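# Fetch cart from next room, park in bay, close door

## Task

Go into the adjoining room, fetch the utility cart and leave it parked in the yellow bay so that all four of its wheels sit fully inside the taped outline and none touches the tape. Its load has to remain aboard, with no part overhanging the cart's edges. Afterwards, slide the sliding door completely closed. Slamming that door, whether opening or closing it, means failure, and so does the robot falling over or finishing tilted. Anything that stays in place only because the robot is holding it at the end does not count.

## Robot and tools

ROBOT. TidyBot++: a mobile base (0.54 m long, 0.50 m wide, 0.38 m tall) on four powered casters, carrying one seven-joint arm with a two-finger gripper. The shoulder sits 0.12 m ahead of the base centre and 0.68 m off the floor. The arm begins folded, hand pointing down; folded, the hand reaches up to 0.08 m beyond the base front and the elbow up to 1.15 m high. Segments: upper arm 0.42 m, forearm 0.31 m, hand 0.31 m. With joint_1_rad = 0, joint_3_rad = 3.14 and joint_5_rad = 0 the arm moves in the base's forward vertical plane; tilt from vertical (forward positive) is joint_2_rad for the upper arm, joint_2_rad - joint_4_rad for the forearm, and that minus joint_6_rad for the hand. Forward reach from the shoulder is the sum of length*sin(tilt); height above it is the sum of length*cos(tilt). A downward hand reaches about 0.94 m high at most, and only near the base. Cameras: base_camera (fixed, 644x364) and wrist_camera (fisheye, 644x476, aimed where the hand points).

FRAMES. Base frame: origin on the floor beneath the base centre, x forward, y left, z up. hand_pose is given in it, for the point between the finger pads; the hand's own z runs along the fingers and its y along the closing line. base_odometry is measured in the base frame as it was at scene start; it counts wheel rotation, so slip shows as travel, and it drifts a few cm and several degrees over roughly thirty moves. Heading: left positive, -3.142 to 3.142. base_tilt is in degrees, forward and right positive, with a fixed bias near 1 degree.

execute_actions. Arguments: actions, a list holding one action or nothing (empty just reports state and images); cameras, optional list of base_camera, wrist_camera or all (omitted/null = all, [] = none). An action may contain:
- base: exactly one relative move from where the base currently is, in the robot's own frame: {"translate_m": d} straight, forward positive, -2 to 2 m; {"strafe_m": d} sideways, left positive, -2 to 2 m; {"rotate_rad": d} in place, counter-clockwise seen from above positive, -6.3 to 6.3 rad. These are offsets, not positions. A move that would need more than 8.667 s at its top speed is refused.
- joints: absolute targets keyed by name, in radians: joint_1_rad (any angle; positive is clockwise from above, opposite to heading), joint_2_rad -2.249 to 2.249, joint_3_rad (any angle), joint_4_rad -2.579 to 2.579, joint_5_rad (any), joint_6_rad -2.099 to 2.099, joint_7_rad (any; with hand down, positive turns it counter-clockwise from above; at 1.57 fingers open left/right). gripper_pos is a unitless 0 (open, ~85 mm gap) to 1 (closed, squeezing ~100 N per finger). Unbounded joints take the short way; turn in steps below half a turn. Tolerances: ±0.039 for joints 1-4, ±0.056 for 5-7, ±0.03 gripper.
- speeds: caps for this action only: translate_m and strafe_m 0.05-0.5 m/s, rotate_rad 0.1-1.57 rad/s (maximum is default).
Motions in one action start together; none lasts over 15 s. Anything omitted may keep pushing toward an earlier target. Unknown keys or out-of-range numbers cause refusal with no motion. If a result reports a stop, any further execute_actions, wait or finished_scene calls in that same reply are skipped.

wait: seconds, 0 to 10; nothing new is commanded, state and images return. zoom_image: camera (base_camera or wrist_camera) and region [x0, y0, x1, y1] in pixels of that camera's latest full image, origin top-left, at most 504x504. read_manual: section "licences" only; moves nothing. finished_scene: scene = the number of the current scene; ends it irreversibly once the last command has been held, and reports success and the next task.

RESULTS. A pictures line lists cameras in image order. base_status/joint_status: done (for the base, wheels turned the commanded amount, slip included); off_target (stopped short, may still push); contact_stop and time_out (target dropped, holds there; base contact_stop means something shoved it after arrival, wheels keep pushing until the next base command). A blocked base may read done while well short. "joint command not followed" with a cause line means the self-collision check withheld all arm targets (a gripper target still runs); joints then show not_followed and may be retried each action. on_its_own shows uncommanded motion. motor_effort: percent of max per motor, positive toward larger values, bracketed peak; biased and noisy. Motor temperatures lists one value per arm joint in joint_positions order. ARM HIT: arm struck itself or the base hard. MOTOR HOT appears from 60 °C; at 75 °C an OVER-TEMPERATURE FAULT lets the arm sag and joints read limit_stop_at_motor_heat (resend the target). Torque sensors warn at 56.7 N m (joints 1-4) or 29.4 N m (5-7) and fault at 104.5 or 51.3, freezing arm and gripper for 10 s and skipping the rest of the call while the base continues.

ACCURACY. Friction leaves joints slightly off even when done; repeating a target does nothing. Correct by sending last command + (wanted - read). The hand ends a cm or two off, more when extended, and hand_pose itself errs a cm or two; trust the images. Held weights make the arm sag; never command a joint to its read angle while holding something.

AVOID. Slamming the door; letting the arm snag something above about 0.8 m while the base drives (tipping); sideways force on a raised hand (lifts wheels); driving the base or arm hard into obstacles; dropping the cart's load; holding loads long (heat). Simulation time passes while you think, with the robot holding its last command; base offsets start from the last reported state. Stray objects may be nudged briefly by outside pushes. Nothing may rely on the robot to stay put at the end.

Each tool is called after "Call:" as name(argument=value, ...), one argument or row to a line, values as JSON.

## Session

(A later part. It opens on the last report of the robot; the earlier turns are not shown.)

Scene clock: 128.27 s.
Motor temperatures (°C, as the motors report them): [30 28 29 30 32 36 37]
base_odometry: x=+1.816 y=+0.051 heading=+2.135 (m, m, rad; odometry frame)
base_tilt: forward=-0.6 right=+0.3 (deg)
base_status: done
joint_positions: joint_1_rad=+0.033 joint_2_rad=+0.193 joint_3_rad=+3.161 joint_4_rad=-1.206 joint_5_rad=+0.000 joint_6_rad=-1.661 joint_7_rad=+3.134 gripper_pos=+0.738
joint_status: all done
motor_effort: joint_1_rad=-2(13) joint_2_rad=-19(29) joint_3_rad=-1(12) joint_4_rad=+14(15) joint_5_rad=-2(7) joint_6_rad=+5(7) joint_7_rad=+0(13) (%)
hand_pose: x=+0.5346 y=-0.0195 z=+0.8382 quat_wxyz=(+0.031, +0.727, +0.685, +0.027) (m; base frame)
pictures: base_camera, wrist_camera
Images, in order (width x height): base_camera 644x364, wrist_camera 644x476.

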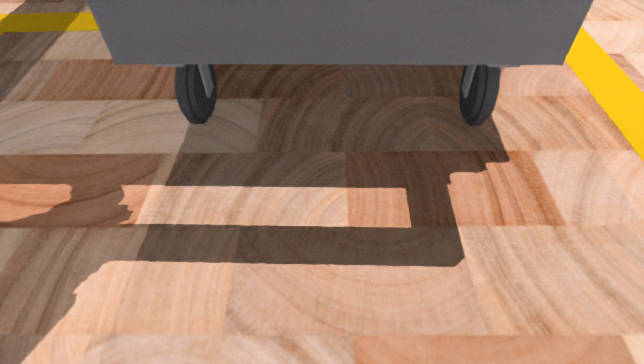

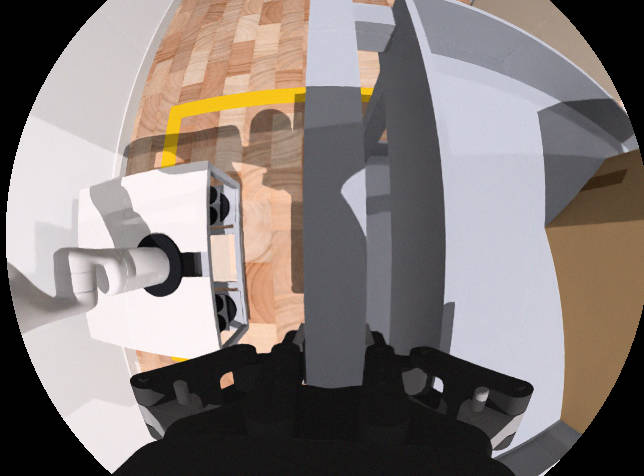

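Call:
execute_actions(
  actions=[
    {"base":{"strafe_m":1.0},"speeds":{"strafe_m":0.15}},
  ],
)

Call:
execute_actions(
  actions=[
    {"base":{"rotate_rad":-1.2},"speeds":{"rotate_rad":0.2}},
  ],
)

Scene clock: 145.17 s.
Motor temperatures (°C, as the motors report them): [30 28 29 30 32 36 37]
base_odometry: x=+0.971 y=-0.483 heading=+2.135 (m, m, rad; odometry frame)
base_tilt: forward=-0.6 right=+0.3 (deg)
base_status: done
joint_positions: joint_1_rad=+0.044 joint_2_rad=+0.191 joint_3_rad=+3.174 joint_4_rad=-1.208 joint_5_rad=+0.011 joint_6_rad=-1.670 joint_7_rad=+3.079 gripper_pos=+0.738
joint_status: not commanded
motor_effort: joint_1_rad=-5(18) joint_2_rad=-21(24) joint_3_rad=-4(16) joint_4_rad=+14(16) joint_5_rad=-1(8) joint_6_rad=+2(7) joint_7_rad=+8(14) (%)
hand_pose: x=+0.5305 y=-0.0320 z=+0.8383 quat_wxyz=(+0.032, +0.754, +0.656, +0.020) (m; base frame)
pictures: base_camera, wrist_camera
Images, in order (width x height): base_camera 644x364, wrist_camera 644x476.

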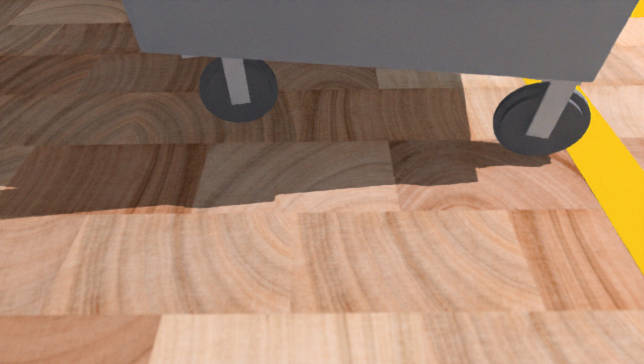

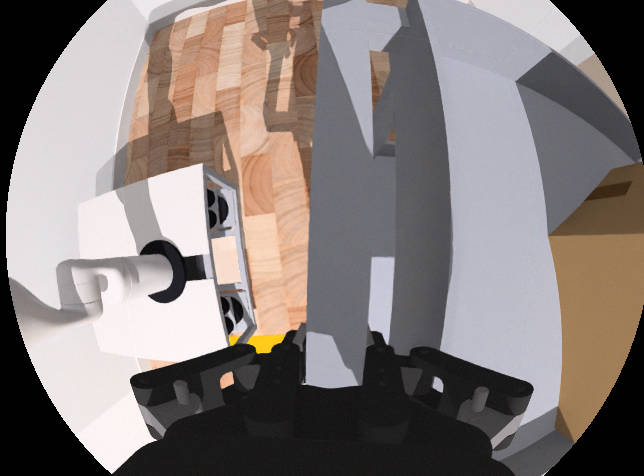

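Scene clock: 152.03 s.
Motor temperatures (°C, as the motors report them): [30 28 29 30 32 36 37]
base_odometry: x=+0.971 y=-0.483 heading=+0.937 (m, m, rad; odometry frame)
base_tilt: forward=-0.7 right=+0.3 (deg)
base_status: done
joint_positions: joint_1_rad=-0.024 joint_2_rad=+0.195 joint_3_rad=+3.114 joint_4_rad=-1.203 joint_5_rad=-0.030 joint_6_rad=-1.670 joint_7_rad=+3.185 gripper_pos=+0.738
joint_status: not commanded
motor_effort: joint_1_rad=+2(24) joint_2_rad=-21(25) joint_3_rad=+3(24) joint_4_rad=+11(17) joint_5_rad=+0(9) joint_6_rad=+0(7) joint_7_rad=-2(17) (%)
hand_pose: x=+0.5319 y=+0.0307 z=+0.8383 quat_wxyz=(+0.014, +0.671, +0.740, +0.038) (m; base frame)
pictures: base_camera, wrist_camera
Images, in order (width x height): base_camera 644x364, wrist_camera 644x476.

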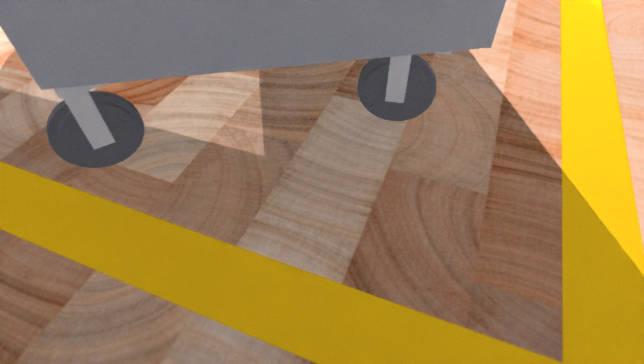

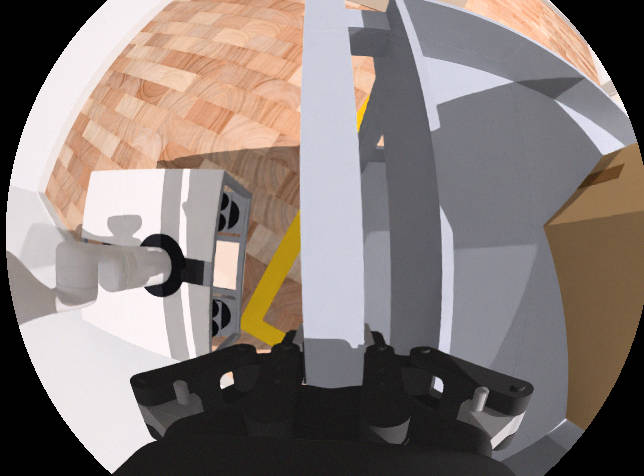

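Call:
execute_actions(
  actions=[
    {"base":{"translate_m":0.07},"speeds":{"translate_m":0.07}},
  ],
  cameras=[],
)

Call:
execute_actions(
  actions=[
    {"joints":{"gripper_pos":0.4}},
  ],
  cameras=[],
)

Call:
execute_actions(
  actions=[
    {"joints":{"joint_2_rad":0.31,"joint_4_rad":-0.75,"joint_6_rad":-2.09}},
  ],
  cameras=[],
)

Call:
execute_actions(
  actions=[
    {"base":{"translate_m":-0.15},"joints":{"joint_2_rad":-0.317,"joint_4_rad":-1.6}},
  ],
  cameras=[],
)

Call:
execute_actions(
  actions=[
    {"base":{"strafe_m":0.9},"joints":{"joint_4_rad":-2.528,"joint_6_rad":0.0,"joint_7_rad":1.57,"joint_1_rad":0.7,"gripper_pos":0}},
  ],
)

Scene clock: 161.23 s.
Motor temperatures (°C, as the motors report them): [30 28 29 30 32 36 37]
base_odometry: x=+1.013 y=-0.427 heading=+0.936 (m, m, rad; odometry frame)
base_tilt: forward=-0.6 right=+0.3 (deg)
base_status: done
joint_positions: joint_1_rad=-0.015 joint_2_rad=+0.186 joint_3_rad=+3.125 joint_4_rad=-1.214 joint_5_rad=-0.029 joint_6_rad=-1.687 joint_7_rad=+3.166 gripper_pos=+0.739
joint_status: not commanded
motor_effort: joint_1_rad=+0(6) joint_2_rad=-21(23) joint_3_rad=+1(7) joint_4_rad=+15(20) joint_5_rad=-2(3) joint_6_rad=+0(11) joint_7_rad=+1(3) (%)
hand_pose: x=+0.5226 y=+0.0225 z=+0.8383 quat_wxyz=(+0.008, +0.686, +0.727, +0.031) (m; base frame)
pictures: none
No camera images: the call's "cameras" was empty. Leave "cameras" out to get every camera's image.

Scene clock: 162.10 s.
Motor temperatures (°C, as the motors report them): [30 28 29 30 32 36 37]
base_odometry: x=+1.013 y=-0.427 heading=+0.936 (m, m, rad; odometry frame)
base_tilt: forward=-0.6 right=+0.3 (deg)
base_status: not commanded
joint_positions: joint_1_rad=-0.015 joint_2_rad=+0.188 joint_3_rad=+3.125 joint_4_rad=-1.215 joint_5_rad=-0.029 joint_6_rad=-1.687 joint_7_rad=+3.162 gripper_pos=+0.400
joint_status: all done
motor_effort: joint_1_rad=+0(1) joint_2_rad=-20(24) joint_3_rad=+1(0) joint_4_rad=+15(17) joint_5_rad=-2(2) joint_6_rad=+0(5) joint_7_rad=+1(1) (%)
hand_pose: x=+0.5228 y=+0.0225 z=+0.8371 quat_wxyz=(+0.007, +0.687, +0.726, +0.030) (m; base frame)
pictures: none
No camera images: the call's "cameras" was empty. Leave "cameras" out to get every camera's image.

Scene clock: 163.77 s.
Motor temperatures (°C, as the motors report them): [30 29 29 30 32 36 37]
base_odometry: x=+1.013 y=-0.427 heading=+0.936 (m, m, rad; odometry frame)
base_tilt: forward=-0.6 right=+0.3 (deg)
base_status: not commanded
joint_positions: joint_1_rad=-0.015 joint_2_rad=+0.291 joint_3_rad=+3.125 joint_4_rad=-0.758 joint_5_rad=-0.029 joint_6_rad=-2.055 joint_7_rad=+3.162 gripper_pos=+0.400
joint_status: all done
motor_effort: joint_1_rad=+0(0) joint_2_rad=-26(27) joint_3_rad=+1(1) joint_4_rad=+14(20) joint_5_rad=+0(1) joint_6_rad=-1(6) joint_7_rad=+2(1) (%)
hand_pose: x=+0.5233 y=+0.0207 z=+0.9308 quat_wxyz=(+0.003, +0.683, +0.730, +0.024) (m; base frame)
pictures: none
No camera images: the call's "cameras" was empty. Leave "cameras" out to get every camera's image.

Scene clock: 165.90 s.
Motor temperatures (°C, as the motors report them): [30 29 29 30 32 36 37]
base_odometry: x=+0.924 y=-0.548 heading=+0.935 (m, m, rad; odometry frame)
base_tilt: forward=-0.7 right=+0.3 (deg)
base_status: done
joint_positions: joint_1_rad=-0.014 joint_2_rad=-0.304 joint_3_rad=+3.125 joint_4_rad=-1.591 joint_5_rad=-0.029 joint_6_rad=-2.058 joint_7_rad=+3.162 gripper_pos=+0.400
joint_status: all done
motor_effort: joint_1_rad=+1(3) joint_2_rad=-4(30) joint_3_rad=+2(0) joint_4_rad=+14(15) joint_5_rad=-1(1) joint_6_rad=-3(3) joint_7_rad=+2(2) (%)
hand_pose: x=+0.2315 y=+0.0137 z=+0.8664 quat_wxyz=(-0.080, +0.682, +0.725, -0.064) (m; base frame)
pictures: none
No camera images: the call's "cameras" was empty. Leave "cameras" out to get every camera's image.

Scene clock: 169.07 s.
Motor temperatures (°C, as the motors report them): [30 28 29 30 32 36 37]
base_odometry: x=+0.199 y=-0.014 heading=+0.935 (m, m, rad; odometry frame)
base_tilt: forward=-0.6 right=+0.2 (deg)
base_status: done
joint_positions: joint_1_rad=+0.679 joint_2_rad=-0.306 joint_3_rad=+3.126 joint_4_rad=-2.522 joint_5_rad=-0.029 joint_6_rad=-0.034 joint_7_rad=+1.589 gripper_pos=+0.000
joint_status: all done
motor_effort: joint_1_rad=+1(1) joint_2_rad=-7(8) joint_3_rad=+2(1) joint_4_rad=+17(18) joint_5_rad=+0(2) joint_6_rad=+5(6) joint_7_rad=+1(1) (%)
hand_pose: x=+0.4086 y=-0.2247 z=+0.6984 quat_wxyz=(+0.140, +0.852, -0.298, +0.408) (m; base frame)
pictures: base_camera, wrist_camera
Images, in order (width x height): base_camera 644x364, wrist_camera 644x476.

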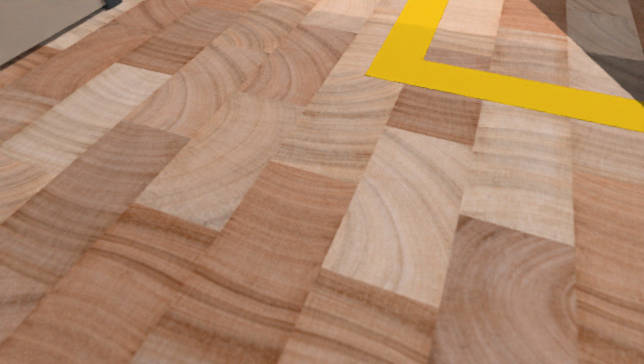

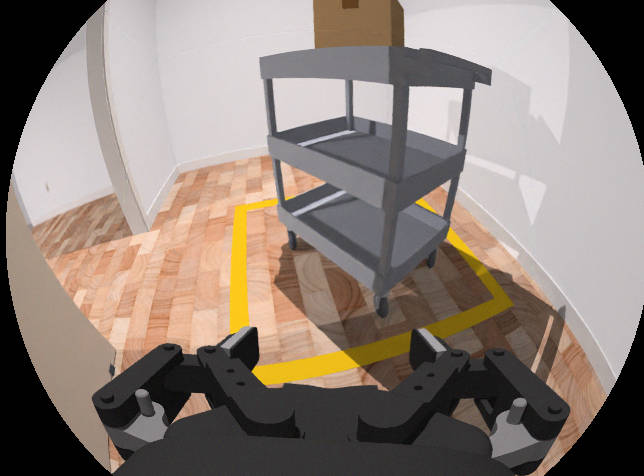

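Call:
execute_actions(
  actions=[
    {"base":{"rotate_rad":1.165},"joints":{"joint_6_rad":0.67,"joint_1_rad":-0.02,"gripper_pos":1}},
  ],
  cameras=[],
)

Call:
execute_actions(
  actions=[
    {"base":{"strafe_m":0.25}},
  ],
)

Scene clock: 179.10 s.
Motor temperatures (°C, as the motors report them): [30 28 29 30 32 36 37]
base_odometry: x=+0.199 y=-0.014 heading=+2.100 (m, m, rad; odometry frame)
base_tilt: forward=-0.7 right=+0.3 (deg)
base_status: done
joint_positions: joint_1_rad=-0.006 joint_2_rad=-0.306 joint_3_rad=+3.127 joint_4_rad=-2.522 joint_5_rad=-0.029 joint_6_rad=+0.635 joint_7_rad=+1.589 gripper_pos=+0.999
joint_status: all done
motor_effort: joint_1_rad=+1(2) joint_2_rad=-8(9) joint_3_rad=+1(3) joint_4_rad=+18(18) joint_5_rad=-1(1) joint_6_rad=+8(7) joint_7_rad=+2(1) (%)
hand_pose: x=+0.5546 y=+0.0056 z=+0.8908 quat_wxyz=(-0.001, +0.711, +0.000, +0.704) (m; base frame)
pictures: none
No camera images: the call's "cameras" was empty. Leave "cameras" out to get every camera's image.

Scene clock: 180.87 s.
Motor temperatures (°C, as the motors report them): [30 28 29 30 32 36 37]
base_odometry: x=-0.017 y=-0.140 heading=+2.100 (m, m, rad; odometry frame)
base_tilt: forward=-0.6 right=+0.2 (deg)
base_status: done
joint_positions: joint_1_rad=-0.006 joint_2_rad=-0.306 joint_3_rad=+3.128 joint_4_rad=-2.522 joint_5_rad=-0.029 joint_6_rad=+0.635 joint_7_rad=+1.589 gripper_pos=+0.999
joint_status: not commanded
motor_effort: joint_1_rad=+0(1) joint_2_rad=-8(9) joint_3_rad=+2(3) joint_4_rad=+18(18) joint_5_rad=+0(1) joint_6_rad=+8(8) joint_7_rad=+1(2) (%)
hand_pose: x=+0.5546 y=+0.0054 z=+0.8908 quat_wxyz=(-0.001, +0.711, +0.000, +0.704) (m; base frame)
pictures: base_camera, wrist_camera
Images, in order (width x height): base_camera 644x364, wrist_camera 644x476.

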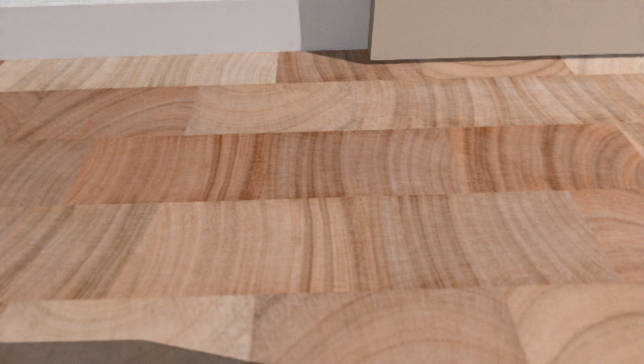

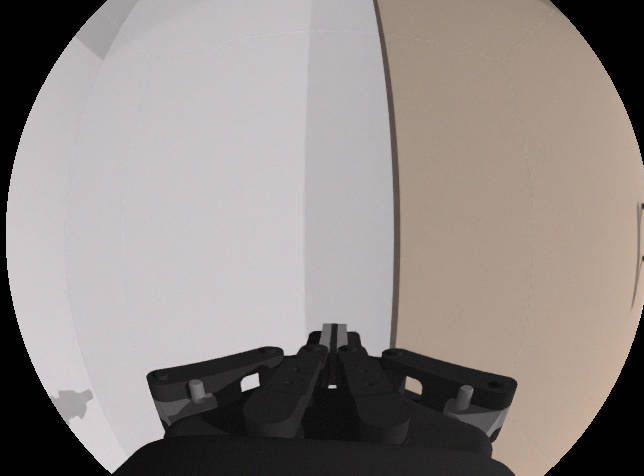

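Call:
execute_actions(
  actions=[
    {"base":{"translate_m":0.27},"speeds":{"translate_m":0.15}},
  ],
)

Call:
execute_actions(
  actions=[
    {"base":{"strafe_m":-0.3},"speeds":{"strafe_m":0.08}},
  ],
)

Scene clock: 185.60 s.
Motor temperatures (°C, as the motors report them): [30 28 29 30 32 36 37]
base_odometry: x=-0.153 y=+0.093 heading=+2.101 (m, m, rad; odometry frame)
base_tilt: forward=-0.6 right=+0.2 (deg)
base_status: done
joint_positions: joint_1_rad=-0.006 joint_2_rad=-0.308 joint_3_rad=+3.128 joint_4_rad=-2.522 joint_5_rad=-0.029 joint_6_rad=+0.635 joint_7_rad=+1.589 gripper_pos=+0.999
joint_status: not commanded
motor_effort: joint_1_rad=+0(0) joint_2_rad=-8(10) joint_3_rad=+2(2) joint_4_rad=+18(19) joint_5_rad=+0(0) joint_6_rad=+7(9) joint_7_rad=+2(1) (%)
hand_pose: x=+0.5540 y=+0.0054 z=+0.8918 quat_wxyz=(-0.001, +0.710, +0.000, +0.704) (m; base frame)
pictures: base_camera, wrist_camera
Images, in order (width x height): base_camera 644x364, wrist_camera 644x476.

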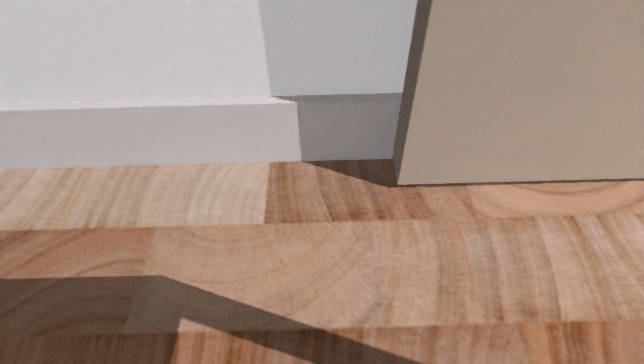

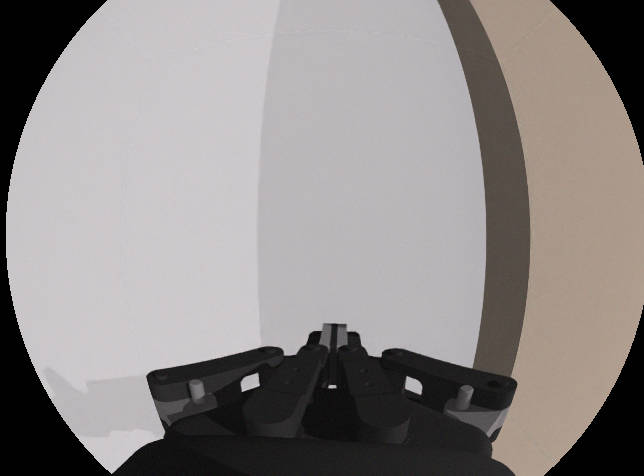

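Scene clock: 190.13 s.
Motor temperatures (°C, as the motors report them): [30 28 29 31 32 36 37]
base_odometry: x=+0.106 y=+0.244 heading=+2.101 (m, m, rad; odometry frame)
base_tilt: forward=-0.6 right=+0.2 (deg)
base_status: done
joint_positions: joint_1_rad=-0.067 joint_2_rad=-0.338 joint_3_rad=+3.086 joint_4_rad=-2.549 joint_5_rad=+0.029 joint_6_rad=+0.638 joint_7_rad=+1.589 gripper_pos=+0.999
joint_status: not commanded
motor_effort: joint_1_rad=+6(16) joint_2_rad=+0(9) joint_3_rad=+9(22) joint_4_rad=+24(25) joint_5_rad=-4(11) joint_6_rad=+8(10) joint_7_rad=+2(1) (%)
hand_pose: x=+0.5381 y=+0.0609 z=+0.8893 quat_wxyz=(-0.027, +0.705, +0.069, +0.705) (m; base frame)
pictures: base_camera, wrist_camera
Images, in order (width x height): base_camera 644x364, wrist_camera 644x476.

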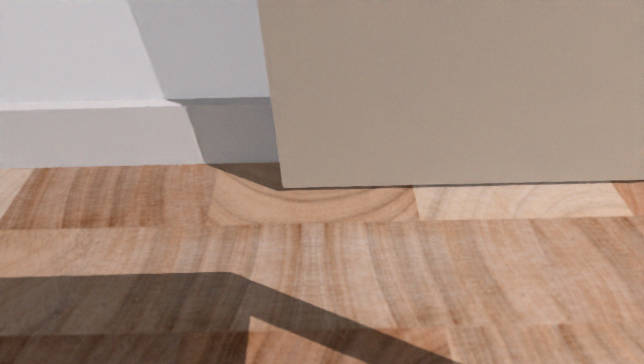

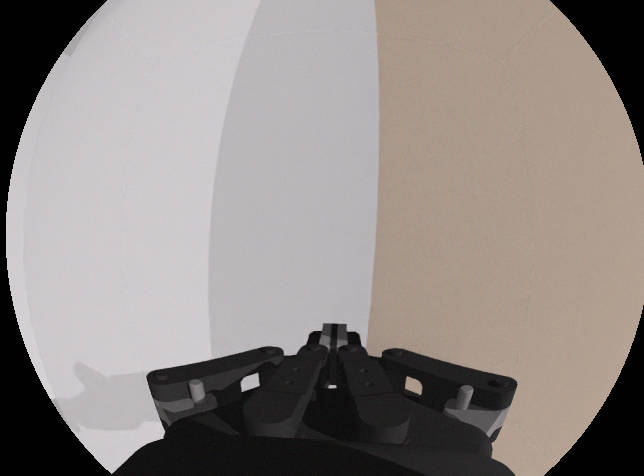

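Moved ~0.165; ~0.78 left.

Call:
execute_actions(
  actions=[
    {"base":{"strafe_m":-0.65},"speeds":{"strafe_m":0.12}},
  ],
  cameras=["base_camera"],
)

Call:
execute_actions(
  actions=[
    {"base":{"strafe_m":-0.15},"speeds":{"strafe_m":0.05}},
  ],
  cameras=["base_camera"],
)

Scene clock: 198.93 s.
Motor temperatures (°C, as the motors report them): [30 28 29 31 32 36 37]
base_odometry: x=+0.666 y=+0.573 heading=+2.101 (m, m, rad; odometry frame)
base_tilt: forward=-0.6 right=+0.3 (deg)
base_status: done
joint_positions: joint_1_rad=-0.057 joint_2_rad=-0.348 joint_3_rad=+3.097 joint_4_rad=-2.558 joint_5_rad=+0.047 joint_6_rad=+0.639 joint_7_rad=+1.589 gripper_pos=+0.999
joint_status: not commanded
motor_effort: joint_1_rad=+4(19) joint_2_rad=+3(10) joint_3_rad=+7(25) joint_4_rad=+26(26) joint_5_rad=-3(14) joint_6_rad=+8(9) joint_7_rad=+2(2) (%)
hand_pose: x=+0.5352 y=+0.0543 z=+0.8892 quat_wxyz=(-0.020, +0.704, +0.069, +0.706) (m; base frame)
pictures: base_camera
Images, in order (width x height): base_camera 644x364.

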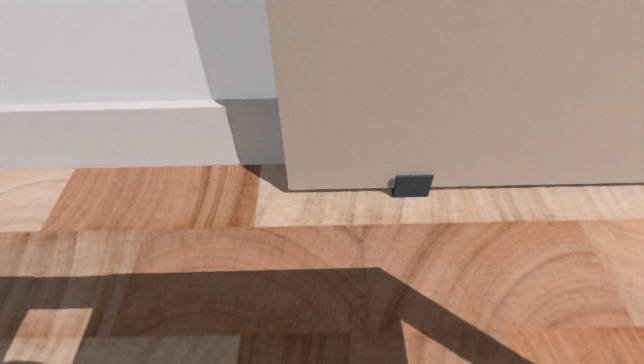

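Scene clock: 213.93 s.
Motor temperatures (°C, as the motors report them): [30 28 29 31 32 36 37]
base_odometry: x=+0.795 y=+0.649 heading=+2.101 (m, m, rad; odometry frame)
base_tilt: forward=-0.8 right=+0.3 (deg)
base_status: done
joint_positions: joint_1_rad=-0.086 joint_2_rad=-0.339 joint_3_rad=+3.048 joint_4_rad=-2.545 joint_5_rad=+0.047 joint_6_rad=+0.647 joint_7_rad=+1.589 gripper_pos=+0.999
joint_status: not commanded
motor_effort: joint_1_rad=+12(19) joint_2_rad=+4(10) joint_3_rad=+17(25) joint_4_rad=+25(27) joint_5_rad=-9(13) joint_6_rad=+6(10) joint_7_rad=+2(2) (%)
hand_pose: x=+0.5331 y=+0.0903 z=+0.8940 quat_wxyz=(-0.041, +0.697, +0.102, +0.709) (m; base frame)
pictures: base_camera
Images, in order (width x height): base_camera 644x364.

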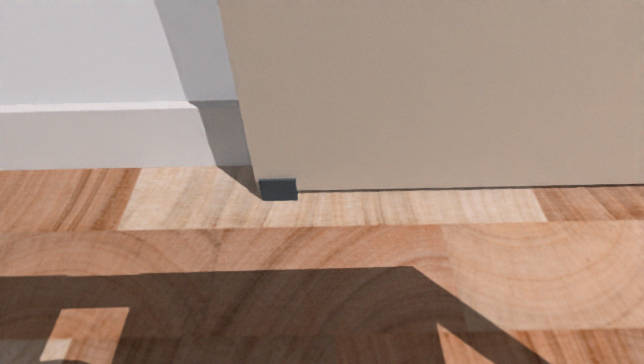

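Matches the closed position.

Call:
execute_actions(
  actions=[
    {"base":{"strafe_m":0.15},"speeds":{"strafe_m":0.15}},
  ],
  cameras=["base_camera"],
)

Call:
finished_scene(
  scene=1,
)

Scene clock: 220.07 s.
Motor temperatures (°C, as the motors report them): [30 28 29 31 32 36 37]
base_odometry: x=+0.666 y=+0.573 heading=+2.101 (m, m, rad; odometry frame)
base_tilt: forward=-0.6 right=+0.3 (deg)
base_status: done
joint_positions: joint_1_rad=-0.037 joint_2_rad=-0.324 joint_3_rad=+3.123 joint_4_rad=-2.528 joint_5_rad=+0.040 joint_6_rad=+0.650 joint_7_rad=+1.589 gripper_pos=+0.999
joint_status: not commanded
motor_effort: joint_1_rad=+1(12) joint_2_rad=-8(10) joint_3_rad=+2(17) joint_4_rad=+18(30) joint_5_rad=-1(9) joint_6_rad=+8(10) joint_7_rad=+2(2) (%)
hand_pose: x=+0.5481 y=+0.0335 z=+0.8998 quat_wxyz=(-0.008, +0.700, +0.047, +0.713) (m; base frame)
pictures: base_camera
Images, in order (width x height): base_camera 644x364.

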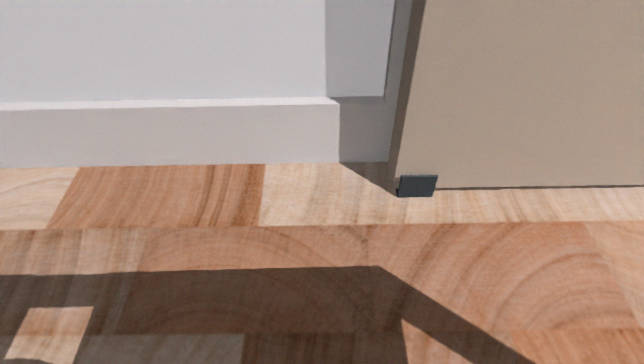

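The scene is finished: the task was done.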